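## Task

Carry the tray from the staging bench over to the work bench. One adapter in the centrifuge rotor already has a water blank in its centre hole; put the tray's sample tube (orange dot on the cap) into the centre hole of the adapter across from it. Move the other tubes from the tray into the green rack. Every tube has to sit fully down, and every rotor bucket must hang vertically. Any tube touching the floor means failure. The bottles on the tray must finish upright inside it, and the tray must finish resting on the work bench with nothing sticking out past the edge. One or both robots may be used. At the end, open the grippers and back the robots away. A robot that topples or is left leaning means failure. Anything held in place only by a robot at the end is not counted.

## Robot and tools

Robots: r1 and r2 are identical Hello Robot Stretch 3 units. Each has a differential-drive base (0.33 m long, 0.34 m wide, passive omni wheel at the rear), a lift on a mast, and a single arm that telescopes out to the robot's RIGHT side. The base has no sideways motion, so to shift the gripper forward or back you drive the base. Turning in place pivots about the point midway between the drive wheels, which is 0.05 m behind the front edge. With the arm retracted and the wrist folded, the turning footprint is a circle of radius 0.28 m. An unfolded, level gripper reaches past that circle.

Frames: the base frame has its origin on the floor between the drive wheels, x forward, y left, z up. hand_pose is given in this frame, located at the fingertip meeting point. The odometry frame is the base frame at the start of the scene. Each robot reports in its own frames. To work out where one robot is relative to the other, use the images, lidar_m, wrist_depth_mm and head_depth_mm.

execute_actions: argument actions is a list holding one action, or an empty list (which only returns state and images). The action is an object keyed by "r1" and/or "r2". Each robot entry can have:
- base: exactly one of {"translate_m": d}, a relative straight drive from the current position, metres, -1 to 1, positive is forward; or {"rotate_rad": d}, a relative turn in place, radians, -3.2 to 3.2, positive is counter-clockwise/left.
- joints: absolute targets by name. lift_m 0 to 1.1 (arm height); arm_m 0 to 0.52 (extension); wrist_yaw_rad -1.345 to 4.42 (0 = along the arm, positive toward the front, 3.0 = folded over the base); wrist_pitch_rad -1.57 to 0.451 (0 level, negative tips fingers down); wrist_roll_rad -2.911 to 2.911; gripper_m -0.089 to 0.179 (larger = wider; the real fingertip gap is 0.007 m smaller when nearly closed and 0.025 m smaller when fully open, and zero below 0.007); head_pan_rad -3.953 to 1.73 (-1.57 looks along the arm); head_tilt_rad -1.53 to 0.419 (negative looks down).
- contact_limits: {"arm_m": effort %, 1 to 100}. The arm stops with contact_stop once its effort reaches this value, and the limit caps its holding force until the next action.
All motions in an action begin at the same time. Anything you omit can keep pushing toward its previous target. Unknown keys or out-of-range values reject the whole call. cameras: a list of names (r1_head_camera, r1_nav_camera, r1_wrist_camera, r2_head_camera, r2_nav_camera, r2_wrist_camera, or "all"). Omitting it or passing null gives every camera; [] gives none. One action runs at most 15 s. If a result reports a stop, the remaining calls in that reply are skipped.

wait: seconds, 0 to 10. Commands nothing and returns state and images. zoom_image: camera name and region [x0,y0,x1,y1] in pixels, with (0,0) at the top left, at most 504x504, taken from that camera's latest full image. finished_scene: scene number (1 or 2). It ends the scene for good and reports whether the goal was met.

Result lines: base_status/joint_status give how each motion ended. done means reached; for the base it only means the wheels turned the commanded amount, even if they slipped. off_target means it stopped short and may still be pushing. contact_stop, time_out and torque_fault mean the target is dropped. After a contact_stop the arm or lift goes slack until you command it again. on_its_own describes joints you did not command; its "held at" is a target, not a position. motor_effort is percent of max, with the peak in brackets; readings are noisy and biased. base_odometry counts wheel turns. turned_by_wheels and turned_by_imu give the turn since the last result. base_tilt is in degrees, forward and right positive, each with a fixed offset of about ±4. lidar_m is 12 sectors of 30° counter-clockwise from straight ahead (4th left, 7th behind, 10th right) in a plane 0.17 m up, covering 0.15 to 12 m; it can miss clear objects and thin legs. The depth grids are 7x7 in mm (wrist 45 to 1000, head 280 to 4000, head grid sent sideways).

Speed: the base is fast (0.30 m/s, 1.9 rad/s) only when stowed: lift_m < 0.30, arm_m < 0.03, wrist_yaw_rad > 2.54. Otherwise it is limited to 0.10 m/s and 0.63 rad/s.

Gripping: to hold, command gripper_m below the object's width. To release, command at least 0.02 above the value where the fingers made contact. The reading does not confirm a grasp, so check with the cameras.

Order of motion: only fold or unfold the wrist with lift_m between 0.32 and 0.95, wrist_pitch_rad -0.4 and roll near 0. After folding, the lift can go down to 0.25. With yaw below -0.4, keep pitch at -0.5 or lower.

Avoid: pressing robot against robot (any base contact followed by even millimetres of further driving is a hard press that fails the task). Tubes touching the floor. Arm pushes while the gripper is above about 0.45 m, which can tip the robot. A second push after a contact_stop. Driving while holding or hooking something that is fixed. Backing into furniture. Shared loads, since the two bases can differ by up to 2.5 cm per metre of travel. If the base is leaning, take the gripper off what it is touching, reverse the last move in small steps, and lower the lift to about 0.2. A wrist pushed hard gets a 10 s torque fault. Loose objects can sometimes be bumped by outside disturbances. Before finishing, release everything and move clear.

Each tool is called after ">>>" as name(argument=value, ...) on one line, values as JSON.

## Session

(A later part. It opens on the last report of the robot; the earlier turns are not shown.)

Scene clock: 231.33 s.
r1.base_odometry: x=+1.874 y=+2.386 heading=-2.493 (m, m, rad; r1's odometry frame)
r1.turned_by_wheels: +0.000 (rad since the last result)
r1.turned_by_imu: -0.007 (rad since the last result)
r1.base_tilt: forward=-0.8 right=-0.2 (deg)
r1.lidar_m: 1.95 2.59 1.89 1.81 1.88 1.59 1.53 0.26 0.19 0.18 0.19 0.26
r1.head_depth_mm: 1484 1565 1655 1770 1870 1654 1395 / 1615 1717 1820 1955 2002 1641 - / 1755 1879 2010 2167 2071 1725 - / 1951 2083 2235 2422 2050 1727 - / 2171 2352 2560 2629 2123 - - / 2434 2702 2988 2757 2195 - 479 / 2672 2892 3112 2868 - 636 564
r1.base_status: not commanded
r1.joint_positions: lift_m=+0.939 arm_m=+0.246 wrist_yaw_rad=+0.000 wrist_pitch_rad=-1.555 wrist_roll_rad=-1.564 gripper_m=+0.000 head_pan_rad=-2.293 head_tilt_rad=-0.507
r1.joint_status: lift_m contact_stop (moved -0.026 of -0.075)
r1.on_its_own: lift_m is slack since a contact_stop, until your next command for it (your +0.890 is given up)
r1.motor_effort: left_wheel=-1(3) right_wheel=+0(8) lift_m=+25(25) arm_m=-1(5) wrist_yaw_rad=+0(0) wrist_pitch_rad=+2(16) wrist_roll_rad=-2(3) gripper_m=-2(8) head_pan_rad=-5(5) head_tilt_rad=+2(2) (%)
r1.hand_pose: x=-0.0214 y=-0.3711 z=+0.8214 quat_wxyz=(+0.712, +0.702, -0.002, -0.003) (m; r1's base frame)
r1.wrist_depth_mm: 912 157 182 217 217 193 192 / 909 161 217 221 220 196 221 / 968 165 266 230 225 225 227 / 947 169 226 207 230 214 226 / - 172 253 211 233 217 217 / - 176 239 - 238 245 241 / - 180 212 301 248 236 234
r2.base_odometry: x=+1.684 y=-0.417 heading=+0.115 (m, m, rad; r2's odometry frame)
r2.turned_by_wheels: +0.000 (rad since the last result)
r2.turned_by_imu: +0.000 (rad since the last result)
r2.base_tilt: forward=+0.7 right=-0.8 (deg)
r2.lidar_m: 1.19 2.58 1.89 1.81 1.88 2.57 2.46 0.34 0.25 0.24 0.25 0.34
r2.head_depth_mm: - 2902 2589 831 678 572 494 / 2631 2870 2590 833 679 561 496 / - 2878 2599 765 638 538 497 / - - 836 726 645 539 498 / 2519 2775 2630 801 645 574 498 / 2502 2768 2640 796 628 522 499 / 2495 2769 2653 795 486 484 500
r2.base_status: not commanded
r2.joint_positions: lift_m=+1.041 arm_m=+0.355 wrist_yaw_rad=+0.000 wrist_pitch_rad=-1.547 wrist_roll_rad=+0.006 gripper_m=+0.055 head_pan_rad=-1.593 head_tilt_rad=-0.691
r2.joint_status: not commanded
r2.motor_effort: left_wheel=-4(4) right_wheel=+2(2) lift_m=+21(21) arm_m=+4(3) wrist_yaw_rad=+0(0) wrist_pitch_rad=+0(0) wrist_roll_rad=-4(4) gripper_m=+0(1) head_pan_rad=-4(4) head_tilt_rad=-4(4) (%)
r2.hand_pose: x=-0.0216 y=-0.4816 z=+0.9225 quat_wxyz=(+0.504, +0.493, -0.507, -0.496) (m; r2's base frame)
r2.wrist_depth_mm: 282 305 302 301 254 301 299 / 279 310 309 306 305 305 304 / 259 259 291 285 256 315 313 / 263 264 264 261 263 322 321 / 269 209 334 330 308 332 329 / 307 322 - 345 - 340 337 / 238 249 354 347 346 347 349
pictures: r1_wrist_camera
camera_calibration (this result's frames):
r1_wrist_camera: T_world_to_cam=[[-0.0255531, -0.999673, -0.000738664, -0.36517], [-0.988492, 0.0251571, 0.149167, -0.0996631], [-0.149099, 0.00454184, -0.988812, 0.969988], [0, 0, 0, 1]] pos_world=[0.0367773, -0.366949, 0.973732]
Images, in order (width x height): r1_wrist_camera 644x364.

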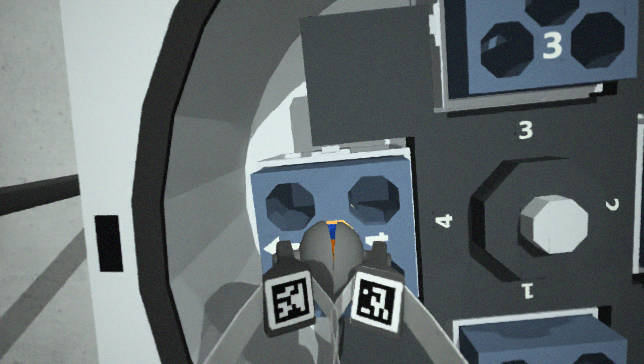

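>>> execute_actions(actions=[{"r1":{"joints":{"lift_m":1.06}},"r2":{"base":{"translate_m":0.028},"joints":{"arm_m":0.37}}}], cameras=["r1_wrist_camera"])

>>> execute_actions(actions=[{"r2":{"joints":{"lift_m":0.996}}}], cameras=["r2_wrist_camera"])

Scene clock: 235.80 s.
r1.base_odometry: x=+1.874 y=+2.386 heading=-2.493 (m, m, rad; r1's odometry frame)
r1.turned_by_wheels: +0.000 (rad since the last result)
r1.turned_by_imu: +0.000 (rad since the last result)
r1.base_tilt: forward=-0.7 right=-0.2 (deg)
r1.lidar_m: 1.95 2.58 1.89 1.82 1.88 1.59 1.53 0.26 0.19 0.18 0.19 0.26
r1.head_depth_mm: 1486 1575 - - - - 1354 / 1611 1688 - - - 1539 1351 / 1772 1839 - - - 1617 1347 / 1953 2057 - - 1896 1616 515 / 2168 2302 - - 1891 1565 505 / 2464 2606 - 2484 1941 631 503 / 2701 - - 2454 762 691 564
r1.base_status: not commanded
r1.joint_positions: lift_m=+1.060 arm_m=+0.246 wrist_yaw_rad=+0.000 wrist_pitch_rad=-1.549 wrist_roll_rad=-1.564 gripper_m=+0.000 head_pan_rad=-2.293 head_tilt_rad=-0.507
r1.joint_status: all done
r1.motor_effort: left_wheel=+0(0) right_wheel=+0(0) lift_m=+26(26) arm_m=-1(1) wrist_yaw_rad=+0(1) wrist_pitch_rad=-1(2) wrist_roll_rad=-2(2) gripper_m=+0(1) head_pan_rad=-5(5) head_tilt_rad=+2(2) (%)
r1.hand_pose: x=-0.0214 y=-0.3727 z=+0.9419 quat_wxyz=(+0.715, +0.700, -0.002, -0.003) (m; r1's base frame)
r1.wrist_depth_mm: - - 269 370 322 326 334 / - - 276 335 336 336 350 / - - 284 346 344 341 340 / - - 298 326 332 330 325 / - - 300 355 358 361 362 / - - 302 - 353 364 366 / - - 307 370 404 384 355
r2.base_odometry: x=+1.712 y=-0.414 heading=+0.114 (m, m, rad; r2's odometry frame)
r2.turned_by_wheels: +0.000 (rad since the last result)
r2.turned_by_imu: +0.000 (rad since the last result)
r2.base_tilt: forward=+0.6 right=-0.7 (deg)
r2.lidar_m: 1.18 2.59 1.88 1.81 1.88 2.57 2.48 0.34 0.25 0.24 0.25 0.34
r2.head_depth_mm: - 2912 2610 832 677 572 495 / 2637 2883 2586 833 645 537 495 / - 2884 2589 733 644 538 496 / - - 980 793 645 538 497 / 2531 2773 2627 798 630 574 499 / 2502 2773 2625 794 626 501 499 / 2482 2767 2638 842 640 492 499
r2.base_status: done
r2.joint_positions: lift_m=+1.041 arm_m=+0.370 wrist_yaw_rad=+0.000 wrist_pitch_rad=-1.547 wrist_roll_rad=+0.006 gripper_m=+0.055 head_pan_rad=-1.593 head_tilt_rad=-0.691
r2.joint_status: all done
r2.motor_effort: left_wheel=-4(6) right_wheel=+2(8) lift_m=+21(21) arm_m=+3(3) wrist_yaw_rad=+0(0) wrist_pitch_rad=+0(0) wrist_roll_rad=-4(4) gripper_m=+0(0) head_pan_rad=-4(4) head_tilt_rad=-4(3) (%)
r2.hand_pose: x=-0.0216 y=-0.4966 z=+0.9225 quat_wxyz=(+0.504, +0.493, -0.507, -0.496) (m; r2's base frame)
r2.wrist_depth_mm: 263 302 303 299 206 298 297 / 294 308 310 311 308 304 308 / 293 287 314 311 308 312 311 / 332 268 264 264 263 320 321 / 339 209 208 207 298 331 331 / 350 326 - 342 - 339 339 / 365 264 348 350 348 347 351
pictures: r1_wrist_camera
camera_calibration (this result's frames):
r1_wrist_camera: T_world_to_cam=[[-0.025554, -0.999658, 0.00552159, -0.372579], [-0.988492, 0.0260916, 0.149007, -0.117097], [-0.149101, -0.00165031, -0.988821, 1.08683], [0, 0, 0, 1]] pos_world=[0.0367772, -0.367602, 1.09419]
Images, in order (width x height): r1_wrist_camera 644x364.

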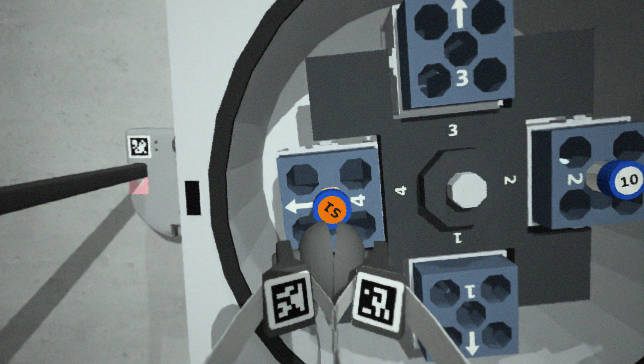

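Scene clock: 237.03 s.
r1.base_odometry: x=+1.874 y=+2.386 heading=-2.493 (m, m, rad; r1's odometry frame)
r1.turned_by_wheels: +0.000 (rad since the last result)
r1.turned_by_imu: +0.000 (rad since the last result)
r1.base_tilt: forward=-0.7 right=-0.2 (deg)
r1.lidar_m: 1.95 2.59 1.89 1.82 1.88 1.59 1.53 0.26 0.19 0.18 0.19 0.26
r1.head_depth_mm: 1486 1568 - - - - 1356 / 1611 1680 - - - 1542 1351 / 1755 1843 - - - 1622 1337 / 1950 2035 - - 1898 1602 515 / 2167 2287 - - 1896 1556 505 / 2454 2592 - 2484 1943 630 503 / 2690 - - 2481 762 692 564
r1.base_status: not commanded
r1.joint_positions: lift_m=+1.060 arm_m=+0.246 wrist_yaw_rad=+0.000 wrist_pitch_rad=-1.549 wrist_roll_rad=-1.564 gripper_m=+0.000 head_pan_rad=-2.293 head_tilt_rad=-0.507
r1.joint_status: not commanded
r1.motor_effort: left_wheel=+0(1) right_wheel=+0(0) lift_m=+26(26) arm_m=-1(1) wrist_yaw_rad=+0(1) wrist_pitch_rad=-1(1) wrist_roll_rad=-2(2) gripper_m=-2(2) head_pan_rad=-5(5) head_tilt_rad=+2(2) (%)
r1.hand_pose: x=-0.0214 y=-0.3727 z=+0.9419 quat_wxyz=(+0.715, +0.700, -0.002, -0.003) (m; r1's base frame)
r1.wrist_depth_mm: - - 269 367 321 325 335 / - - 275 335 334 334 352 / - - 286 358 341 344 338 / - - 300 327 334 338 321 / - - 299 356 358 362 363 / - - 303 - 354 359 370 / - - 308 374 399 378 353
r2.base_odometry: x=+1.712 y=-0.414 heading=+0.114 (m, m, rad; r2's odometry frame)
r2.turned_by_wheels: +0.000 (rad since the last result)
r2.turned_by_imu: +0.000 (rad since the last result)
r2.base_tilt: forward=+0.7 right=-0.8 (deg)
r2.lidar_m: 1.18 2.58 1.88 1.81 1.88 2.56 2.48 0.34 0.25 0.24 0.25 0.34
r2.head_depth_mm: 2538 - 1029 829 679 572 494 / 2483 2930 2628 837 645 537 495 / 2461 - 2599 724 644 538 496 / 2468 - - 794 644 538 497 / 2532 2794 2643 807 632 573 498 / 2510 2776 2615 795 626 500 499 / 2505 2764 2654 844 638 492 500
r2.base_status: not commanded
r2.joint_positions: lift_m=+0.997 arm_m=+0.370 wrist_yaw_rad=+0.000 wrist_pitch_rad=-1.547 wrist_roll_rad=+0.006 gripper_m=+0.055 head_pan_rad=-1.593 head_tilt_rad=-0.691
r2.joint_status: all done
r2.motor_effort: left_wheel=-3(3) right_wheel=+2(2) lift_m=+21(21) arm_m=+3(4) wrist_yaw_rad=+0(0) wrist_pitch_rad=+0(0) wrist_roll_rad=-4(4) gripper_m=+0(0) head_pan_rad=-4(4) head_tilt_rad=-3(3) (%)
r2.hand_pose: x=-0.0216 y=-0.4966 z=+0.8785 quat_wxyz=(+0.504, +0.493, -0.507, -0.496) (m; r2's base frame)
r2.wrist_depth_mm: 245 261 261 259 206 214 256 / 248 267 267 266 263 250 262 / 235 270 268 269 267 212 270 / 223 219 247 217 218 216 276 / 224 173 215 213 252 249 283 / 223 165 - 291 - 274 291 / 254 264 305 304 299 299 300
pictures: r2_wrist_camera
camera_calibration (this result's frames):
r2_wrist_camera: T_world_to_cam=[[-0.999919, 0.00144985, -0.0126713, -0.0112763], [-0.000192759, 0.991686, 0.12868, 0.41584], [0.0127525, 0.128672, -0.991605, 1.10132], [0, 0, 0, 1]] pos_world=[-0.0252398, -0.554075, 1.03842]
Images, in order (width x height): r2_wrist_camera 644x364.

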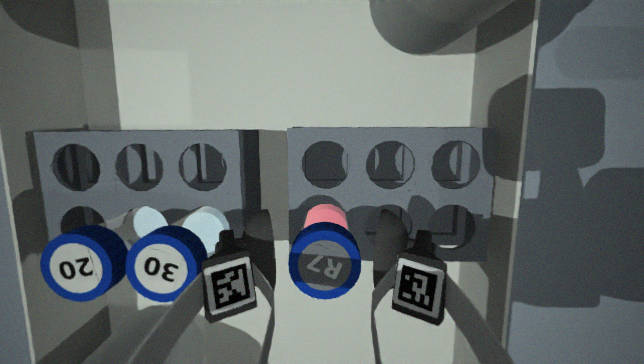

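>>> execute_actions(actions=[{"r1":{"joints":{"arm_m":0.49,"lift_m":1.04}},"r2":{"joints":{"gripper_m":0.0}}}], cameras=["r1_wrist_camera"])

>>> execute_actions(actions=[{"r2":{"joints":{"lift_m":1.098}}}], cameras=[])

>>> execute_actions(actions=[{"r2":{"base":{"translate_m":-0.435}}}], cameras=[])

>>> execute_actions(actions=[{"r2":{"joints":{"arm_m":0.49,"lift_m":1.04}}}], cameras=["r2_wrist_camera"])

Scene clock: 245.10 s.
r1.base_odometry: x=+1.874 y=+2.386 heading=-2.493 (m, m, rad; r1's odometry frame)
r1.turned_by_wheels: +0.000 (rad since the last result)
r1.turned_by_imu: +0.000 (rad since the last result)
r1.base_tilt: forward=-0.7 right=-0.3 (deg)
r1.lidar_m: 1.95 2.59 1.89 1.82 1.88 1.59 1.53 0.26 0.19 0.18 0.19 0.26
r1.head_depth_mm: 1492 1573 1654 - - - - / 1610 1720 1780 - - - 1287 / 1768 1876 1989 - - - 1343 / 1949 2082 2204 - - 1541 515 / 2175 2332 2460 - - 601 506 / 2442 2664 - - 1968 629 503 / 2682 2859 - - 760 690 563
r1.base_status: not commanded
r1.joint_positions: lift_m=+1.040 arm_m=+0.490 wrist_yaw_rad=+0.000 wrist_pitch_rad=-1.547 wrist_roll_rad=-1.564 gripper_m=+0.000 head_pan_rad=-2.293 head_tilt_rad=-0.507
r1.joint_status: all done
r1.motor_effort: left_wheel=+0(1) right_wheel=+0(1) lift_m=+21(25) arm_m=+6(6) wrist_yaw_rad=+0(0) wrist_pitch_rad=-1(1) wrist_roll_rad=-2(2) gripper_m=-2(1) head_pan_rad=-5(4) head_tilt_rad=+2(3) (%)
r1.hand_pose: x=-0.0214 y=-0.6165 z=+0.9221 quat_wxyz=(+0.715, +0.699, -0.002, -0.003) (m; r1's base frame)
r1.wrist_depth_mm: 333 298 312 331 256 251 216 / 318 314 310 317 326 258 213 / 335 325 323 320 330 263 215 / 307 330 310 304 330 268 214 / 312 333 335 333 337 274 215 / 363 349 332 - 299 281 215 / 337 365 334 391 289 285 215
r2.base_odometry: x=+1.712 y=-0.414 heading=+0.114 (m, m, rad; r2's odometry frame)
r2.turned_by_wheels: +0.000 (rad since the last result)
r2.turned_by_imu: +0.000 (rad since the last result)
r2.base_tilt: forward=+0.9 right=-0.9 (deg)
r2.lidar_m: 1.19 2.58 1.89 1.81 1.88 2.56 2.48 0.34 0.25 0.24 0.25 0.33
r2.head_depth_mm: 2543 - 1034 828 677 572 494 / 2479 2910 2598 831 645 539 496 / 2454 - 2620 724 644 538 497 / 2474 - - 796 645 539 497 / 2517 2810 2636 803 632 574 498 / 2499 2783 2640 795 626 501 499 / 2486 2748 2638 843 640 492 500
r2.base_status: not commanded
r2.joint_positions: lift_m=+0.997 arm_m=+0.370 wrist_yaw_rad=+0.000 wrist_pitch_rad=-1.547 wrist_roll_rad=+0.006 gripper_m=+0.001 head_pan_rad=-1.593 head_tilt_rad=-0.691
r2.joint_status: all done
r2.motor_effort: left_wheel=-3(4) right_wheel=+2(2) lift_m=+21(21) arm_m=+4(3) wrist_yaw_rad=+0(0) wrist_pitch_rad=+0(0) wrist_roll_rad=-4(4) gripper_m=-15(100) head_pan_rad=-4(4) head_tilt_rad=-3(3) (%)
r2.hand_pose: x=-0.0216 y=-0.4966 z=+0.8785 quat_wxyz=(+0.504, +0.493, -0.507, -0.496) (m; r2's base frame)
r2.wrist_depth_mm: 246 260 259 258 207 213 256 / 246 269 265 266 261 252 263 / 234 272 269 271 268 214 268 / 223 220 248 217 219 215 278 / 222 173 222 159 253 249 282 / 223 164 - 161 - 272 291 / 252 265 305 303 299 296 298
pictures: r1_wrist_camera
camera_calibration (this result's frames):
r1_wrist_camera: T_world_to_cam=[[-0.0256449, -0.999649, 0.00669898, -0.617262], [-0.988489, 0.026357, 0.148977, -0.107594], [-0.149101, -0.00280138, -0.988818, 1.06615], [0, 0, 0, 1]] pos_world=[0.0367793, -0.611222, 1.07439]
Images, in order (width x height): r1_wrist_camera 644x364.

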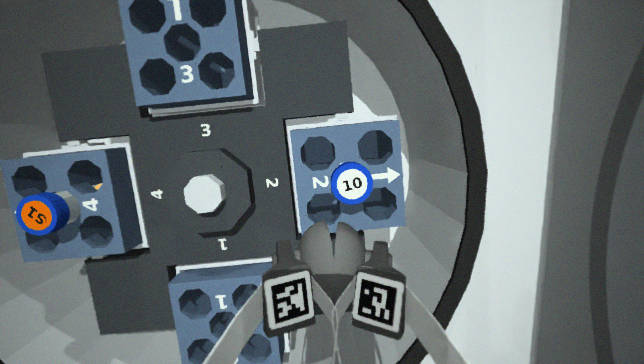

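Scene clock: 246.87 s.
r1.base_odometry: x=+1.874 y=+2.386 heading=-2.493 (m, m, rad; r1's odometry frame)
r1.turned_by_wheels: +0.000 (rad since the last result)
r1.turned_by_imu: +0.000 (rad since the last result)
r1.base_tilt: forward=-0.7 right=-0.3 (deg)
r1.lidar_m: 1.94 2.59 1.89 1.82 1.88 1.59 1.53 0.26 0.19 0.18 0.19 0.26
r1.head_depth_mm: 1485 1565 1662 - - - - / 1617 1712 1794 - - - 1285 / 1761 1875 2000 - - - 1339 / 1938 2096 2185 - - 1542 514 / 2175 2357 2460 - - 601 503 / 2431 2665 - - 1971 628 503 / 2668 2841 - - 763 690 563
r1.base_status: not commanded
r1.joint_positions: lift_m=+1.040 arm_m=+0.490 wrist_yaw_rad=+0.000 wrist_pitch_rad=-1.547 wrist_roll_rad=-1.564 gripper_m=+0.000 head_pan_rad=-2.293 head_tilt_rad=-0.507
r1.joint_status: not commanded
r1.motor_effort: left_wheel=+0(1) right_wheel=-1(1) lift_m=+22(22) arm_m=+5(5) wrist_yaw_rad=+0(0) wrist_pitch_rad=-1(1) wrist_roll_rad=-3(2) gripper_m=-3(2) head_pan_rad=-5(5) head_tilt_rad=+2(3) (%)
r1.hand_pose: x=-0.0214 y=-0.6165 z=+0.9221 quat_wxyz=(+0.715, +0.699, -0.002, -0.003) (m; r1's base frame)
r1.wrist_depth_mm: 334 294 309 328 257 252 216 / 318 314 307 317 323 258 215 / 331 320 326 320 324 260 214 / 305 328 307 306 333 268 216 / 313 336 337 339 334 273 216 / 361 344 335 - 300 282 214 / 334 371 332 387 290 290 215
r2.base_odometry: x=+1.712 y=-0.414 heading=+0.114 (m, m, rad; r2's odometry frame)
r2.turned_by_wheels: +0.000 (rad since the last result)
r2.turned_by_imu: +0.000 (rad since the last result)
r2.base_tilt: forward=+0.8 right=-0.8 (deg)
r2.lidar_m: 1.18 2.57 1.88 1.81 1.88 2.56 2.48 0.34 0.25 0.24 0.25 0.34
r2.head_depth_mm: 2589 2893 2594 830 679 572 495 / 2607 2864 2607 834 646 537 495 / 2603 2823 2619 727 644 538 496 / - - 2616 592 645 539 498 / 2519 2776 2620 800 631 574 498 / 2512 2785 2634 794 627 501 498 / 2481 2763 2657 844 639 491 499
r2.base_status: not commanded
r2.joint_positions: lift_m=+1.097 arm_m=+0.370 wrist_yaw_rad=+0.000 wrist_pitch_rad=-1.547 wrist_roll_rad=+0.006 gripper_m=+0.001 head_pan_rad=-1.593 head_tilt_rad=-0.691
r2.joint_status: all done
r2.motor_effort: left_wheel=-3(4) right_wheel=+2(2) lift_m=+46(48) arm_m=+4(3) wrist_yaw_rad=+1(0) wrist_pitch_rad=+0(0) wrist_roll_rad=-4(4) gripper_m=-15(15) head_pan_rad=-4(4) head_tilt_rad=-3(4) (%)
r2.hand_pose: x=-0.0216 y=-0.4966 z=+0.9795 quat_wxyz=(+0.504, +0.493, -0.507, -0.496) (m; r2's base frame)
r2.wrist_depth_mm: 360 346 356 356 224 355 350 / 377 368 368 365 352 363 362 / 383 325 373 367 341 370 366 / 391 325 321 375 320 382 378 / 406 375 393 160 388 391 389 / 415 362 - 161 - 403 403 / 428 272 365 385 386 410 407
pictures: none
No camera images: the call's "cameras" was empty. Leave "cameras" out to get every camera's image.

Scene clock: 252.17 s.
r1.base_odometry: x=+1.874 y=+2.386 heading=-2.493 (m, m, rad; r1's odometry frame)
r1.turned_by_wheels: +0.000 (rad since the last result)
r1.turned_by_imu: +0.000 (rad since the last result)
r1.base_tilt: forward=-0.8 right=-0.3 (deg)
r1.lidar_m: 1.95 2.59 1.89 1.81 1.88 1.59 1.53 0.26 0.19 0.18 0.19 0.26
r1.head_depth_mm: 1483 1566 1669 - - - - / 1618 1712 1794 - - - 1286 / 1757 1888 1992 - - - 1346 / 1941 2080 2215 - - 1554 515 / 2157 2350 2473 - - 600 504 / 2453 2688 - - 1977 628 503 / 2695 2836 - - 761 689 564
r1.base_status: not commanded
r1.joint_positions: lift_m=+1.040 arm_m=+0.490 wrist_yaw_rad=+0.000 wrist_pitch_rad=-1.547 wrist_roll_rad=-1.564 gripper_m=+0.000 head_pan_rad=-2.293 head_tilt_rad=-0.507
r1.joint_status: not commanded
r1.motor_effort: left_wheel=+0(0) right_wheel=-1(0) lift_m=+22(22) arm_m=+6(5) wrist_yaw_rad=-1(1) wrist_pitch_rad=-1(2) wrist_roll_rad=-2(2) gripper_m=-2(1) head_pan_rad=-5(4) head_tilt_rad=+2(3) (%)
r1.hand_pose: x=-0.0214 y=-0.6165 z=+0.9221 quat_wxyz=(+0.715, +0.699, -0.002, -0.003) (m; r1's base frame)
r1.wrist_depth_mm: 333 296 315 330 257 252 216 / 316 312 310 318 324 260 216 / 330 322 326 320 328 261 216 / 306 331 307 302 331 266 214 / 312 335 341 337 335 276 215 / 366 346 327 - 299 278 216 / 337 369 331 400 290 290 215
r2.base_odometry: x=+1.280 y=-0.463 heading=+0.114 (m, m, rad; r2's odometry frame)
r2.turned_by_wheels: +0.000 (rad since the last result)
r2.turned_by_imu: +0.001 (rad since the last result)
r2.base_tilt: forward=+0.7 right=-0.8 (deg)
r2.lidar_m: 0.91 2.57 1.89 1.81 1.87 2.57 2.05 0.34 0.25 0.24 0.25 0.34
r2.head_depth_mm: 2595 2881 2570 832 678 572 495 / 2601 2845 2594 834 679 573 496 / 2620 2829 2602 746 681 573 497 / - - 2609 592 682 576 497 / 2517 2814 2614 841 685 576 497 / 2489 2788 2625 840 686 578 499 / 2487 2771 2652 844 685 578 499
r2.base_status: done
r2.joint_positions: lift_m=+1.097 arm_m=+0.370 wrist_yaw_rad=+0.000 wrist_pitch_rad=-1.547 wrist_roll_rad=+0.006 gripper_m=+0.001 head_pan_rad=-1.593 head_tilt_rad=-0.691
r2.joint_status: not commanded
r2.motor_effort: left_wheel=-4(9) right_wheel=+2(4) lift_m=+46(46) arm_m=+3(4) wrist_yaw_rad=+0(0) wrist_pitch_rad=+0(0) wrist_roll_rad=-4(4) gripper_m=-16(15) head_pan_rad=-4(4) head_tilt_rad=-3(3) (%)
r2.hand_pose: x=-0.0216 y=-0.4966 z=+0.9795 quat_wxyz=(+0.504, +0.493, -0.507, -0.496) (m; r2's base frame)
r2.wrist_depth_mm: 363 359 363 357 353 352 351 / 367 371 364 355 307 360 364 / 385 378 375 376 371 370 379 / 390 389 386 387 385 382 - / 401 399 402 160 391 390 - / 399 414 - 161 - 404 - / 429 425 423 418 415 414 -
pictures: none
No camera images: the call's "cameras" was empty. Leave "cameras" out to get every camera's image.

Scene clock: 254.30 s.
r1.base_odometry: x=+1.874 y=+2.386 heading=-2.493 (m, m, rad; r1's odometry frame)
r1.turned_by_wheels: +0.000 (rad since the last result)
r1.turned_by_imu: +0.000 (rad since the last result)
r1.base_tilt: forward=-0.7 right=-0.3 (deg)
r1.lidar_m: 1.95 2.59 1.90 1.82 1.88 1.59 1.53 0.26 0.19 0.18 0.19 0.26
r1.head_depth_mm: 1480 1578 1672 - - - - / 1612 1701 1797 - - - 1297 / 1764 1875 2010 - - - 1341 / 1940 2084 2202 - - 1547 514 / 2171 2325 2452 - - 600 505 / 2429 2685 - - 1981 629 503 / 2695 2842 - - 760 689 565
r1.base_status: not commanded
r1.joint_positions: lift_m=+1.040 arm_m=+0.490 wrist_yaw_rad=+0.000 wrist_pitch_rad=-1.547 wrist_roll_rad=-1.564 gripper_m=+0.000 head_pan_rad=-2.293 head_tilt_rad=-0.507
r1.joint_status: not commanded
r1.motor_effort: left_wheel=-1(0) right_wheel=+0(0) lift_m=+22(22) arm_m=+5(5) wrist_yaw_rad=+1(0) wrist_pitch_rad=-2(1) wrist_roll_rad=-2(2) gripper_m=-1(2) head_pan_rad=-5(5) head_tilt_rad=+2(2) (%)
r1.hand_pose: x=-0.0214 y=-0.6165 z=+0.9221 quat_wxyz=(+0.715, +0.699, -0.002, -0.003) (m; r1's base frame)
r1.wrist_depth_mm: 330 298 313 330 258 250 214 / 316 315 306 316 325 257 217 / 336 320 331 323 325 261 215 / 306 329 309 307 325 269 217 / 311 336 336 337 337 275 216 / 366 347 331 - 297 283 216 / 338 366 330 393 290 289 216
r2.base_odometry: x=+1.280 y=-0.463 heading=+0.114 (m, m, rad; r2's odometry frame)
r2.turned_by_wheels: +0.000 (rad since the last result)
r2.turned_by_imu: +0.000 (rad since the last result)
r2.base_tilt: forward=+0.7 right=-0.9 (deg)
r2.lidar_m: 0.92 2.57 1.87 1.81 1.87 2.56 2.04 0.34 0.25 0.24 0.25 0.34
r2.head_depth_mm: - 2891 2611 832 678 572 495 / 2627 2859 2606 834 679 574 495 / 2614 2820 2621 726 681 574 496 / - - 2595 782 683 575 497 / 2541 2808 2632 841 684 577 498 / 2519 2772 2645 842 686 578 498 / 2503 2765 2641 845 686 578 499
r2.base_status: not commanded
r2.joint_positions: lift_m=+1.040 arm_m=+0.490 wrist_yaw_rad=+0.000 wrist_pitch_rad=-1.547 wrist_roll_rad=+0.006 gripper_m=+0.001 head_pan_rad=-1.593 head_tilt_rad=-0.691
r2.joint_status: all done
r2.motor_effort: left_wheel=-4(3) right_wheel=+2(2) lift_m=+21(43) arm_m=+4(5) wrist_yaw_rad=+0(0) wrist_pitch_rad=+0(0) wrist_roll_rad=-4(4) gripper_m=-16(15) head_pan_rad=-4(5) head_tilt_rad=-3(4) (%)
r2.hand_pose: x=-0.0216 y=-0.6166 z=+0.9225 quat_wxyz=(+0.504, +0.492, -0.507, -0.496) (m; r2's base frame)
r2.wrist_depth_mm: 310 307 305 306 298 300 297 / 313 313 311 309 309 305 305 / 321 322 323 315 313 316 313 / 331 330 327 314 261 321 320 / 345 340 335 163 270 333 332 / 350 349 - 160 - 343 333 / 362 354 358 353 353 350 349
pictures: r2_wrist_camera
camera_calibration (this result's frames):
r2_wrist_camera: T_world_to_cam=[[-0.999918, 0.00171096, -0.0126713, -0.0103793], [0.0000662049, 0.991686, 0.12868, 0.529178], [0.0127861, 0.128668, -0.991605, 1.16037], [0, 0, 0, 1]] pos_world=[-0.0252501, -0.674064, 1.08241]
Images, in order (width x height): r2_wrist_camera 644x364.

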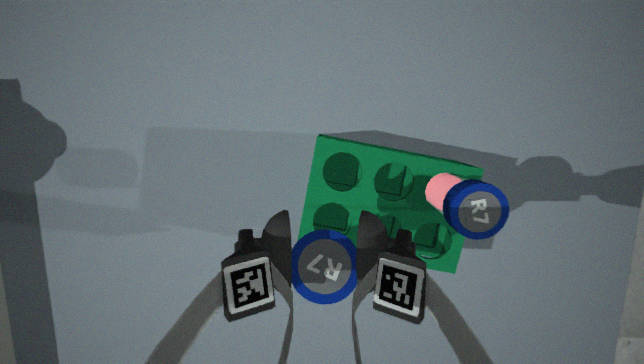

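>>> execute_actions(actions=[{"r1":{"base":{"translate_m":0.021},"joints":{"arm_m":0.502,"lift_m":0.99}},"r2":{"base":{"translate_m":-0.011},"joints":{"arm_m":0.515,"lift_m":1.03}}}], cameras=["r1_wrist_camera","r2_wrist_camera"])

Scene clock: 258.40 s.
r1.base_odometry: x=+1.858 y=+2.374 heading=-2.493 (m, m, rad; r1's odometry frame)
r1.turned_by_wheels: +0.000 (rad since the last result)
r1.turned_by_imu: +0.000 (rad since the last result)
r1.base_tilt: forward=-0.8 right=-0.2 (deg)
r1.lidar_m: 1.93 2.58 1.89 1.82 1.88 1.61 1.55 0.26 0.19 0.18 0.19 0.26
r1.head_depth_mm: 1509 1592 1677 1798 1878 - - / 1642 1729 1829 1967 2077 - - / 1796 1898 2041 2211 - - - / 1969 2113 2290 2466 - - - / 2193 2391 2612 2750 - - 481 / 2466 2721 3012 3027 - 699 507 / 2696 2858 3118 - - 659 577
r1.base_status: done
r1.joint_positions: lift_m=+0.990 arm_m=+0.502 wrist_yaw_rad=+0.000 wrist_pitch_rad=-1.547 wrist_roll_rad=-1.564 gripper_m=+0.000 head_pan_rad=-2.293 head_tilt_rad=-0.507
r1.joint_status: all done
r1.motor_effort: left_wheel=+0(3) right_wheel=+0(3) lift_m=+22(22) arm_m=+5(5) wrist_yaw_rad=+0(0) wrist_pitch_rad=-2(2) wrist_roll_rad=-2(2) gripper_m=+0(2) head_pan_rad=-5(4) head_tilt_rad=+3(2) (%)
r1.hand_pose: x=-0.0214 y=-0.6285 z=+0.8721 quat_wxyz=(+0.715, +0.699, -0.002, -0.003) (m; r1's base frame)
r1.wrist_depth_mm: 289 246 266 299 205 204 203 / 267 246 269 271 255 208 203 / 274 277 276 279 303 212 201 / 277 281 280 255 297 218 203 / 266 266 286 243 291 224 203 / 279 291 294 - 281 229 202 / 304 299 282 302 294 234 201
r2.base_odometry: x=+1.269 y=-0.465 heading=+0.114 (m, m, rad; r2's odometry frame)
r2.turned_by_wheels: +0.000 (rad since the last result)
r2.turned_by_imu: +0.000 (rad since the last result)
r2.base_tilt: forward=+0.6 right=-0.9 (deg)
r2.lidar_m: 0.92 2.57 1.88 1.81 1.88 2.58 2.03 0.33 0.25 0.24 0.25 0.34
r2.head_depth_mm: - 2894 2583 857 678 571 495 / - 2862 2589 833 679 574 496 / 2584 2822 2592 739 679 575 497 / - - 2606 761 683 575 497 / 2503 2779 2632 839 683 577 498 / 2521 2785 2627 842 684 577 498 / 2502 2758 2628 842 687 579 499
r2.base_status: done
r2.joint_positions: lift_m=+1.030 arm_m=+0.515 wrist_yaw_rad=+0.000 wrist_pitch_rad=-1.547 wrist_roll_rad=+0.006 gripper_m=+0.001 head_pan_rad=-1.593 head_tilt_rad=-0.691
r2.joint_status: all done
r2.motor_effort: left_wheel=-3(8) right_wheel=+2(6) lift_m=+22(23) arm_m=+4(3) wrist_yaw_rad=+0(1) wrist_pitch_rad=+0(0) wrist_roll_rad=-4(4) gripper_m=-15(14) head_pan_rad=-4(4) head_tilt_rad=-3(3) (%)
r2.hand_pose: x=-0.0216 y=-0.6416 z=+0.9125 quat_wxyz=(+0.504, +0.492, -0.507, -0.496) (m; r2's base frame)
r2.wrist_depth_mm: 297 297 293 294 290 290 289 / 303 304 301 300 297 297 292 / 317 312 309 304 306 305 304 / 322 320 317 311 310 312 311 / 334 326 326 259 254 320 319 / 343 335 - 160 - 328 330 / 349 349 344 342 340 335 339
pictures: r1_wrist_camera, r2_wrist_camera
camera_calibration (this result's frames):
r1_wrist_camera: T_world_to_cam=[[-0.025645, -0.999649, 0.00670958, -0.628941], [-0.988489, 0.0263586, 0.148977, -0.0998271], [-0.149101, -0.00281185, -0.988818, 1.01667], [0, 0, 0, 1]] pos_world=[0.0367793, -0.62323, 1.02439]
r2_wrist_camera: T_world_to_cam=[[-0.999918, 0.00171111, -0.0126713, -0.0104631], [0.0000661984, 0.991685, 0.128692, 0.55524], [0.0127861, 0.128681, -0.991604, 1.15368], [0, 0, 0, 1]] pos_world=[-0.0252501, -0.699062, 1.07241]
Images, in order (width x height): r1_wrist_camera 644x364, r2_wrist_camera 644x364.

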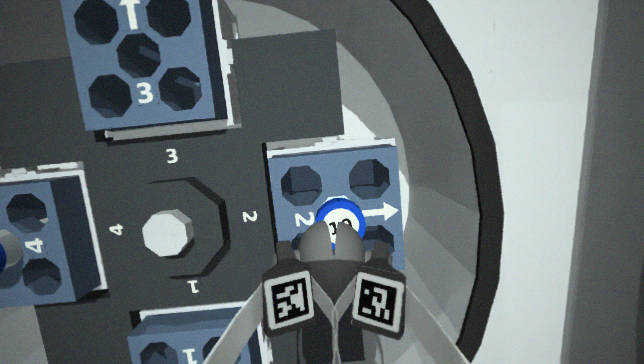

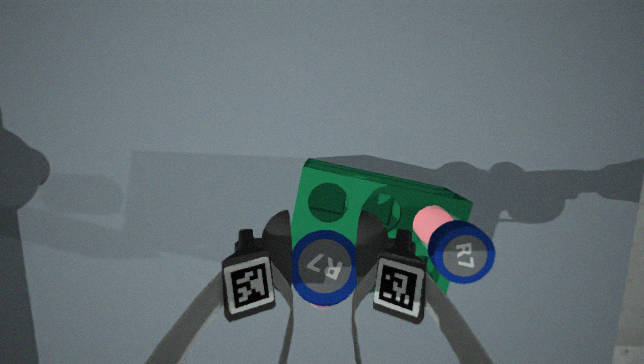

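>>> execute_actions(actions=[{"r1":{"joints":{"lift_m":0.9}},"r2":{"joints":{"lift_m":1.098,"head_pan_rad":-1.6,"head_tilt_rad":-0.5}}}], cameras=["r2_wrist_camera","r2_head_camera"])

Scene clock: 263.03 s.
r1.base_odometry: x=+1.858 y=+2.374 heading=-2.493 (m, m, rad; r1's odometry frame)
r1.turned_by_wheels: +0.000 (rad since the last result)
r1.turned_by_imu: -0.007 (rad since the last result)
r1.base_tilt: forward=-0.8 right=-0.3 (deg)
r1.lidar_m: 1.93 2.62 1.89 1.82 1.88 1.61 1.55 0.26 0.19 0.18 0.19 0.25
r1.head_depth_mm: 1504 1573 1670 1787 1877 1650 1396 / 1624 1728 1845 1954 1994 1622 - / 1767 1882 2027 2202 2061 1727 - / 1949 2106 2255 2419 2047 1741 - / 2166 2330 2582 2632 2113 - - / 2425 2677 3000 2755 2195 - 488 / 2679 2892 3114 2890 - 626 564
r1.base_status: not commanded
r1.joint_positions: lift_m=+0.938 arm_m=+0.502 wrist_yaw_rad=+0.000 wrist_pitch_rad=-1.561 wrist_roll_rad=-1.564 gripper_m=+0.000 head_pan_rad=-2.293 head_tilt_rad=-0.506
r1.joint_status: lift_m contact_stop (moved -0.052 of -0.090)
r1.on_its_own: lift_m is slack since a contact_stop, until your next command for it (your +0.900 is given up)
r1.motor_effort: left_wheel=+0(4) right_wheel=-1(10) lift_m=+24(22) arm_m=+5(5) wrist_yaw_rad=+0(0) wrist_pitch_rad=+5(16) wrist_roll_rad=-2(2) gripper_m=-1(9) head_pan_rad=-4(5) head_tilt_rad=+3(3) (%)
r1.hand_pose: x=-0.0214 y=-0.6250 z=+0.8206 quat_wxyz=(+0.710, +0.704, -0.002, -0.003) (m; r1's base frame)
r1.wrist_depth_mm: 192 191 215 216 218 154 155 / 205 198 220 220 279 159 158 / 227 229 226 226 290 176 162 / 231 228 229 204 278 189 166 / 238 214 234 211 243 197 169 / 241 221 238 - 263 197 174 / 248 244 244 245 295 190 179
r2.base_odometry: x=+1.269 y=-0.465 heading=+0.114 (m, m, rad; r2's odometry frame)
r2.turned_by_wheels: +0.000 (rad since the last result)
r2.turned_by_imu: +0.000 (rad since the last result)
r2.base_tilt: forward=+0.6 right=-0.8 (deg)
r2.lidar_m: 0.91 2.57 1.88 1.81 1.87 2.57 2.03 0.33 0.25 0.24 0.25 0.34
r2.head_depth_mm: - 2744 2993 2678 833 664 553 / - 2720 2962 2680 835 665 554 / 2462 2732 2932 2678 750 669 556 / 2449 - 2996 2560 747 672 557 / 2484 2676 2909 2720 845 673 558 / 2474 2663 2904 2714 848 675 561 / 2441 2656 2876 2712 852 678 561
r2.base_status: not commanded
r2.joint_positions: lift_m=+1.097 arm_m=+0.515 wrist_yaw_rad=+0.000 wrist_pitch_rad=-1.547 wrist_roll_rad=+0.006 gripper_m=+0.001 head_pan_rad=-1.593 head_tilt_rad=-0.508
r2.joint_status: all done
r2.motor_effort: left_wheel=-3(3) right_wheel=+2(2) lift_m=+46(48) arm_m=+3(4) wrist_yaw_rad=+0(1) wrist_pitch_rad=+0(0) wrist_roll_rad=-4(4) gripper_m=-16(15) head_pan_rad=-4(3) head_tilt_rad=+1(15) (%)
r2.hand_pose: x=-0.0216 y=-0.6416 z=+0.9795 quat_wxyz=(+0.504, +0.492, -0.507, -0.496) (m; r2's base frame)
r2.wrist_depth_mm: 364 362 363 358 360 355 359 / 371 371 373 368 367 361 363 / 380 380 378 377 373 371 - / 387 388 386 356 377 382 - / 398 399 395 164 328 390 - / 411 408 - 161 - 398 - / 424 425 422 423 415 412 -
pictures: r2_head_camera (sideways: a quarter turn clockwise sets it upright), r2_wrist_camera
camera_calibration (this result's frames):
r2_head_camera: T_world_to_cam=[[0.0389332, 0.458333, -0.887927, 1.16859], [0.998329, -0.0558072, 0.0149673, -0.0236206], [-0.0426927, -0.887027, -0.45974, 0.551448], [0, 0, 0, 1]] pos_world=[0.00162689, -0.0477727, 1.2915]
r2_wrist_camera: T_world_to_cam=[[-0.999918, 0.00171356, -0.0126713, -0.00961259], [0.0000686217, 0.991685, 0.128692, 0.546628], [0.0127864, 0.128681, -0.991604, 1.22011], [0, 0, 0, 1]] pos_world=[-0.0252502, -0.699071, 1.1394]
Images, in order (width x height): r2_head_camera 896x504, r2_wrist_camera 644x364.

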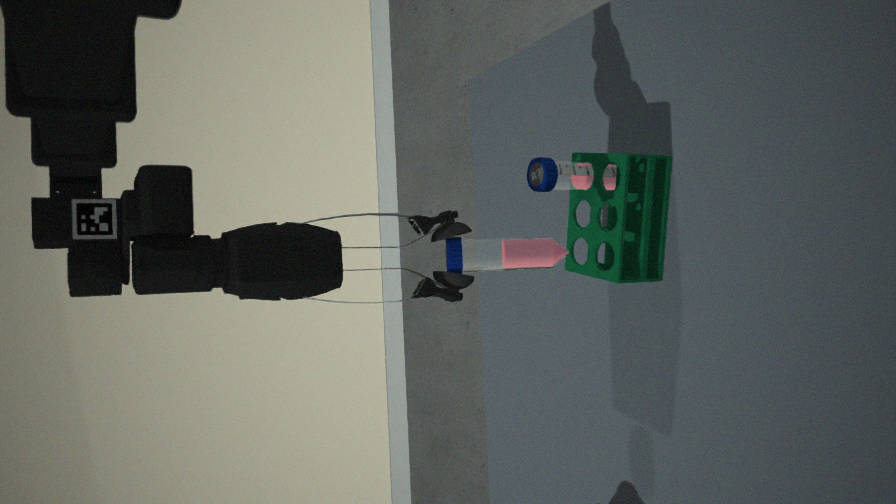

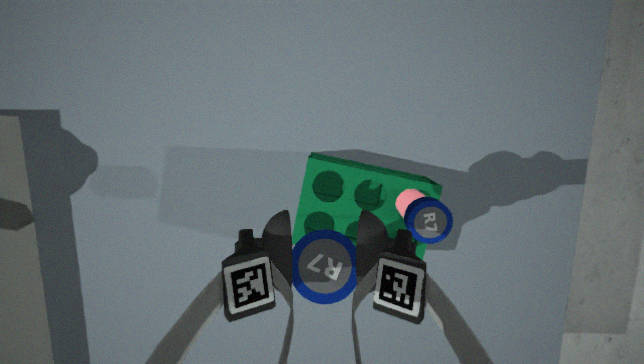

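>>> execute_actions(actions=[{"r1":{"joints":{"lift_m":1.098}},"r2":{"joints":{"wrist_roll_rad":1.576}}}], cameras=["r2_wrist_camera","r2_nav_camera"])

>>> execute_actions(actions=[{"r1":{"joints":{"arm_m":0.0}},"r2":{"joints":{"wrist_roll_rad":0.0,"wrist_pitch_rad":-1.25,"arm_m":0.4}}}], cameras=["r2_wrist_camera","r2_head_camera"])

Scene clock: 267.00 s.
r1.base_odometry: x=+1.858 y=+2.374 heading=-2.493 (m, m, rad; r1's odometry frame)
r1.turned_by_wheels: +0.000 (rad since the last result)
r1.turned_by_imu: +0.000 (rad since the last result)
r1.base_tilt: forward=-0.7 right=-0.2 (deg)
r1.lidar_m: 1.93 2.61 1.89 1.82 1.88 1.61 1.55 0.26 0.19 0.18 0.19 0.25
r1.head_depth_mm: - - - 1808 1894 1650 1359 / - - - 1989 2005 1633 1348 / - - - 2190 2073 1622 1340 / - - 2329 2428 2056 1621 517 / - - - 2619 2029 610 505 / - - 3098 2742 2021 659 511 / - - 3117 2716 759 651 565
r1.base_status: not commanded
r1.joint_positions: lift_m=+1.098 arm_m=+0.502 wrist_yaw_rad=+0.000 wrist_pitch_rad=-1.549 wrist_roll_rad=-1.564 gripper_m=+0.000 head_pan_rad=-2.293 head_tilt_rad=-0.506
r1.joint_status: all done
r1.motor_effort: left_wheel=+0(1) right_wheel=+0(0) lift_m=+26(24) arm_m=+5(5) wrist_yaw_rad=+0(0) wrist_pitch_rad=-1(5) wrist_roll_rad=-2(2) gripper_m=-1(1) head_pan_rad=-4(5) head_tilt_rad=+2(2) (%)
r1.hand_pose: x=-0.0214 y=-0.6281 z=+0.9799 quat_wxyz=(+0.715, +0.700, -0.002, -0.003) (m; r1's base frame)
r1.wrist_depth_mm: 324 378 389 369 304 301 197 / 371 373 360 375 308 301 198 / 409 378 378 379 338 303 198 / 373 381 368 363 362 304 197 / 381 389 398 395 359 304 196 / 382 403 384 - 337 304 199 / 358 417 399 423 351 303 199
r2.base_odometry: x=+1.269 y=-0.465 heading=+0.114 (m, m, rad; r2's odometry frame)
r2.turned_by_wheels: +0.000 (rad since the last result)
r2.turned_by_imu: +0.000 (rad since the last result)
r2.base_tilt: forward=+0.8 right=-0.9 (deg)
r2.lidar_m: 0.91 2.57 1.88 1.81 1.88 2.57 2.03 0.33 0.25 0.24 0.25 0.34
r2.head_depth_mm: - 2746 2984 2626 832 665 553 / - 2717 2968 2656 833 667 555 / 2471 2737 3001 2682 750 668 555 / 2440 - 2978 2586 811 670 557 / 2482 2682 2921 2719 842 673 559 / 2465 2676 2879 2742 848 676 561 / 2472 2646 2889 2732 851 677 562
r2.base_status: not commanded
r2.joint_positions: lift_m=+1.097 arm_m=+0.515 wrist_yaw_rad=+0.000 wrist_pitch_rad=-1.547 wrist_roll_rad=+1.568 gripper_m=+0.001 head_pan_rad=-1.593 head_tilt_rad=-0.508
r2.joint_status: all done
r2.motor_effort: left_wheel=-4(4) right_wheel=+2(3) lift_m=+46(46) arm_m=+3(4) wrist_yaw_rad=+0(1) wrist_pitch_rad=+0(0) wrist_roll_rad=+5(5) gripper_m=-15(15) head_pan_rad=-4(4) head_tilt_rad=+1(2) (%)
r2.hand_pose: x=-0.0215 y=-0.6413 z=+0.9795 quat_wxyz=(+0.001, +0.001, -0.715, -0.699) (m; r2's base frame)
r2.wrist_depth_mm: 369 360 354 358 354 352 349 / 376 372 368 363 362 360 358 / 385 378 381 369 372 369 371 / 396 389 387 374 382 380 380 / - 404 397 165 391 392 383 / - 413 - 160 - 401 402 / - 427 420 417 419 405 411
pictures: r2_nav_camera (sideways: a quarter turn counterclockwise sets it upright), r2_wrist_camera
camera_calibration (this result's frames):
r2_nav_camera: T_world_to_cam=[[0.0112249, -0.455051, 0.890394, -1.11995], [-0.999864, -0.0159016, 0.00447811, 0.0517032], [0.0121209, -0.890323, -0.455168, 0.552231], [0, 0, 0, 1]] pos_world=[0.0575738, -0.017147, 1.24832]
r2_wrist_camera: T_world_to_cam=[[-0.00721866, 0.99932, -0.0361675, 0.674663], [0.988578, 0.0125766, 0.150186, -0.0813249], [0.150539, -0.0346703, -0.987996, 1.11474], [0, 0, 0, 1]] pos_world=[-0.0825462, -0.634533, 1.13798]
Images, in order (width x height): r2_nav_camera 672x504, r2_wrist_camera 644x364.

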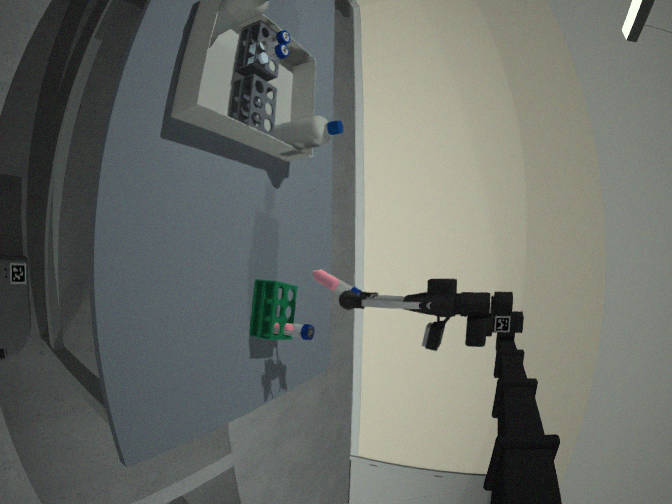

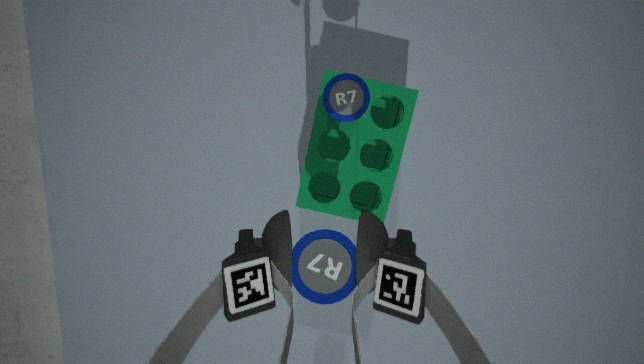

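Scene clock: 271.87 s.
r1.base_odometry: x=+1.858 y=+2.374 heading=-2.493 (m, m, rad; r1's odometry frame)
r1.turned_by_wheels: +0.000 (rad since the last result)
r1.turned_by_imu: +0.000 (rad since the last result)
r1.base_tilt: forward=-0.7 right=-0.3 (deg)
r1.lidar_m: 1.93 2.62 1.89 1.81 1.88 1.62 1.55 0.26 0.19 0.18 0.19 0.26
r1.head_depth_mm: - - - 1807 1888 1649 1356 / - - - 1970 2017 1628 1348 / - - - 2200 2062 1629 1338 / - - 2351 2375 - 1611 518 / - - - - - 594 506 / - - - - - - 521 / - - - - - - -
r1.base_status: not commanded
r1.joint_positions: lift_m=+1.098 arm_m=+0.000 wrist_yaw_rad=+0.000 wrist_pitch_rad=-1.548 wrist_roll_rad=-1.565 gripper_m=+0.000 head_pan_rad=-2.293 head_tilt_rad=-0.506
r1.joint_status: all done
r1.motor_effort: left_wheel=+0(0) right_wheel=+0(0) lift_m=+26(27) arm_m=-6(6) wrist_yaw_rad=+0(0) wrist_pitch_rad=-1(1) wrist_roll_rad=-2(3) gripper_m=-1(1) head_pan_rad=-5(4) head_tilt_rad=+2(2) (%)
r1.hand_pose: x=-0.0214 y=-0.1272 z=+0.9799 quat_wxyz=(+0.715, +0.699, -0.002, -0.002) (m; r1's base frame)
r1.wrist_depth_mm: - - - - 363 306 363 / - - - - 364 318 371 / - - - - 372 328 387 / - - - 652 377 368 370 / - - - - 379 372 391 / - - - - 349 408 410 / - - - - 413 354 427
r2.base_odometry: x=+1.269 y=-0.465 heading=+0.114 (m, m, rad; r2's odometry frame)
r2.turned_by_wheels: +0.000 (rad since the last result)
r2.turned_by_imu: +0.000 (rad since the last result)
r2.base_tilt: forward=+0.6 right=-0.9 (deg)
r2.lidar_m: 0.92 2.57 1.88 1.81 1.88 2.56 2.03 0.33 0.25 0.24 0.25 0.34
r2.head_depth_mm: - 2761 2994 2659 831 663 553 / - 2743 2968 2677 837 666 555 / 2457 2777 2955 2689 749 670 557 / 2466 - - 2844 750 671 557 / 2485 2660 2923 2702 843 674 558 / 2479 2678 2904 2708 847 675 560 / 2455 2662 2855 2719 851 675 561
r2.base_status: not commanded
r2.joint_positions: lift_m=+1.097 arm_m=+0.400 wrist_yaw_rad=+0.000 wrist_pitch_rad=-1.258 wrist_roll_rad=+0.008 gripper_m=+0.001 head_pan_rad=-1.593 head_tilt_rad=-0.507
r2.joint_status: all done
r2.motor_effort: left_wheel=-4(4) right_wheel=+3(2) lift_m=+46(46) arm_m=-1(2) wrist_yaw_rad=+1(0) wrist_pitch_rad=+4(3) wrist_roll_rad=-5(8) gripper_m=-15(15) head_pan_rad=-4(4) head_tilt_rad=+2(2) (%)
r2.hand_pose: x=-0.0216 y=-0.6012 z=+0.9850 quat_wxyz=(+0.570, +0.414, -0.574, -0.418) (m; r2's base frame)
r2.wrist_depth_mm: 429 427 422 420 417 417 - / 422 419 420 415 417 411 - / 411 411 407 407 402 402 - / 407 398 398 397 397 396 - / 402 401 392 166 330 387 - / 391 386 - 160 - 386 - / 380 379 377 379 373 371 -
pictures: r2_head_camera (sideways: a quarter turn clockwise sets it upright), r2_wrist_camera
camera_calibration (this result's frames):
r2_head_camera: T_world_to_cam=[[0.0389265, 0.458032, -0.888083, 1.16879], [0.998329, -0.0558022, 0.0149787, -0.0236353], [-0.0426963, -0.887182, -0.459439, 0.551056], [0, 0, 0, 1]] pos_world=[0.00162681, -0.0477762, 1.29152]
r2_wrist_camera: T_world_to_cam=[[-0.999916, -0.0010742, -0.0129511, -0.0110117], [0.00100593, 0.98719, -0.159545, 0.787045], [0.0129566, -0.159545, -0.987106, 1.04268], [0, 0, 0, 1]] pos_world=[-0.025312, -0.61062, 1.15466]
Images, in order (width x height): r2_head_camera 896x504, r2_wrist_camera 644x364.

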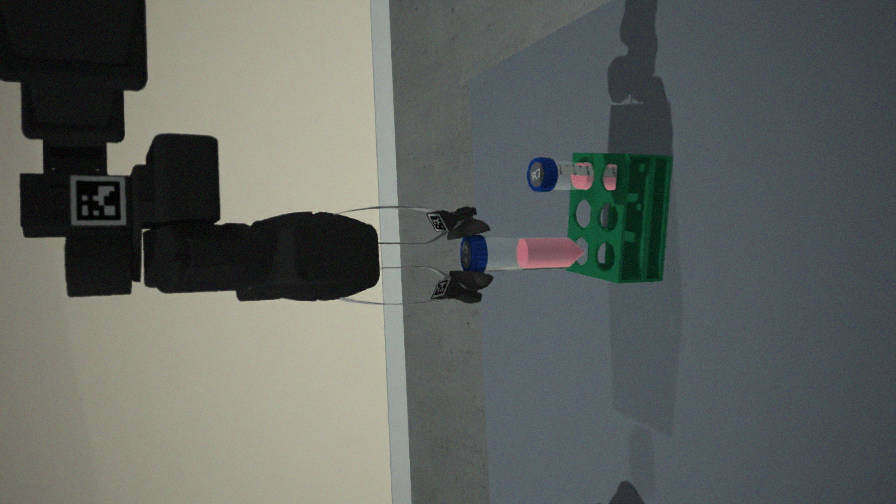

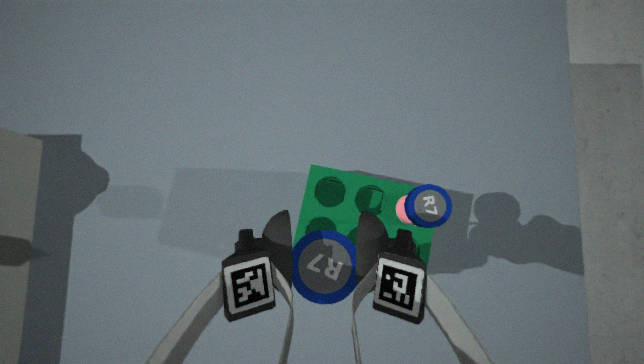

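>>> execute_actions(actions=[{"r2":{"joints":{"wrist_pitch_rad":-1.1,"arm_m":0.383,"lift_m":1.055}}}], cameras=["r2_wrist_camera","r2_head_camera"])

Scene clock: 274.43 s.
r1.base_odometry: x=+1.858 y=+2.374 heading=-2.493 (m, m, rad; r1's odometry frame)
r1.turned_by_wheels: +0.000 (rad since the last result)
r1.turned_by_imu: +0.000 (rad since the last result)
r1.base_tilt: forward=-0.7 right=-0.3 (deg)
r1.lidar_m: 1.93 2.62 1.89 1.82 1.88 1.62 1.55 0.26 0.19 0.18 0.19 0.25
r1.head_depth_mm: - - - 1801 1872 1652 1358 / - - - 1983 2005 1633 1354 / - - - 2181 2059 1632 1341 / - - 2326 2390 - 1612 519 / - - - - - 592 506 / - - - - - - 521 / - - - - - - -
r1.base_status: not commanded
r1.joint_positions: lift_m=+1.098 arm_m=+0.000 wrist_yaw_rad=+0.000 wrist_pitch_rad=-1.548 wrist_roll_rad=-1.565 gripper_m=+0.000 head_pan_rad=-2.293 head_tilt_rad=-0.506
r1.joint_status: not commanded
r1.motor_effort: left_wheel=+0(0) right_wheel=+0(1) lift_m=+26(26) arm_m=-6(6) wrist_yaw_rad=+0(0) wrist_pitch_rad=-1(1) wrist_roll_rad=-2(2) gripper_m=-1(1) head_pan_rad=-5(5) head_tilt_rad=+2(2) (%)
r1.hand_pose: x=-0.0214 y=-0.1272 z=+0.9799 quat_wxyz=(+0.715, +0.699, -0.002, -0.002) (m; r1's base frame)
r1.wrist_depth_mm: - - - - 364 311 363 / - - - - 368 313 379 / - - - - 373 323 383 / - - - 658 381 367 374 / - - - - 386 374 399 / - - - - 352 407 404 / - - - - 412 353 434
r2.base_odometry: x=+1.269 y=-0.465 heading=+0.114 (m, m, rad; r2's odometry frame)
r2.turned_by_wheels: +0.000 (rad since the last result)
r2.turned_by_imu: +0.000 (rad since the last result)
r2.base_tilt: forward=+0.7 right=-1.0 (deg)
r2.lidar_m: 0.92 2.59 1.88 1.81 1.87 2.58 2.03 0.33 0.25 0.24 0.25 0.34
r2.head_depth_mm: 2551 - 2968 2653 833 665 554 / 2515 2785 2968 2653 835 668 555 / 2475 - 2969 2664 752 669 556 / 2501 - - 2686 748 673 558 / 2501 2677 2899 2720 843 674 558 / 2457 2661 2897 2719 848 675 561 / 2451 2646 2917 2720 850 676 562
r2.base_status: not commanded
r2.joint_positions: lift_m=+1.055 arm_m=+0.383 wrist_yaw_rad=+0.000 wrist_pitch_rad=-1.112 wrist_roll_rad=+0.007 gripper_m=+0.001 head_pan_rad=-1.593 head_tilt_rad=-0.507
r2.joint_status: all done
r2.motor_effort: left_wheel=-3(3) right_wheel=+2(2) lift_m=+22(43) arm_m=-1(2) wrist_yaw_rad=+1(1) wrist_pitch_rad=+6(6) wrist_roll_rad=-5(5) gripper_m=-16(15) head_pan_rad=-4(4) head_tilt_rad=+2(2) (%)
r2.hand_pose: x=-0.0216 y=-0.6200 z=+0.9537 quat_wxyz=(+0.598, +0.372, -0.602, -0.375) (m; r2's base frame)
r2.wrist_depth_mm: 437 429 436 431 427 423 - / 415 416 412 416 412 402 - / 396 398 392 392 392 390 - / 382 380 376 374 376 377 - / 367 367 365 299 295 357 362 / 353 348 - 161 - 345 344 / 334 339 335 333 330 334 331
pictures: r2_head_camera (sideways: a quarter turn clockwise sets it upright), r2_wrist_camera
camera_calibration (this result's frames):
r2_head_camera: T_world_to_cam=[[0.0389265, 0.458031, -0.888084, 1.16879], [0.998329, -0.0558022, 0.0149787, -0.0236354], [-0.0426963, -0.887183, -0.459438, 0.551055], [0, 0, 0, 1]] pos_world=[0.00162681, -0.0477762, 1.29152]
r2_wrist_camera: T_world_to_cam=[[-0.999916, -0.00317044, -0.0125888, -0.0130744], [0.000767522, 0.953586, -0.30112, 0.914871], [0.0129592, -0.301104, -0.953503, 0.889023], [0, 0, 0, 1]] pos_world=[-0.0252966, -0.604761, 1.12301]
Images, in order (width x height): r2_head_camera 896x504, r2_wrist_camera 644x364.

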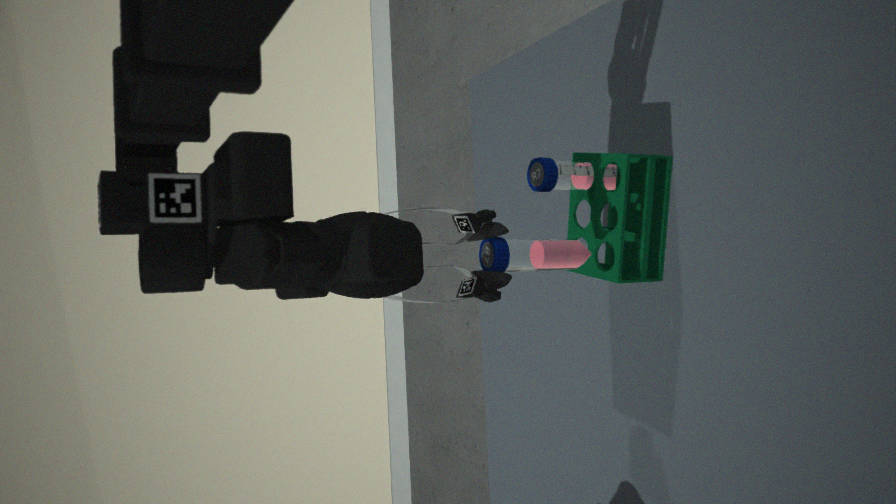

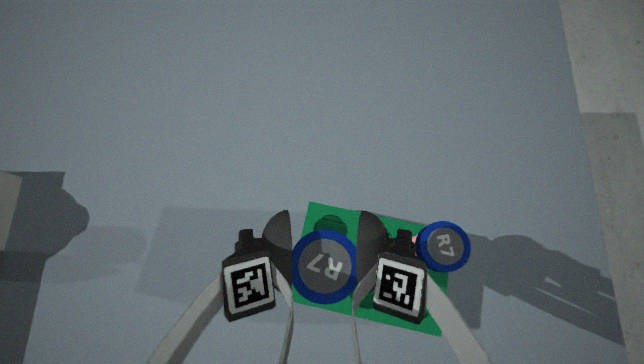

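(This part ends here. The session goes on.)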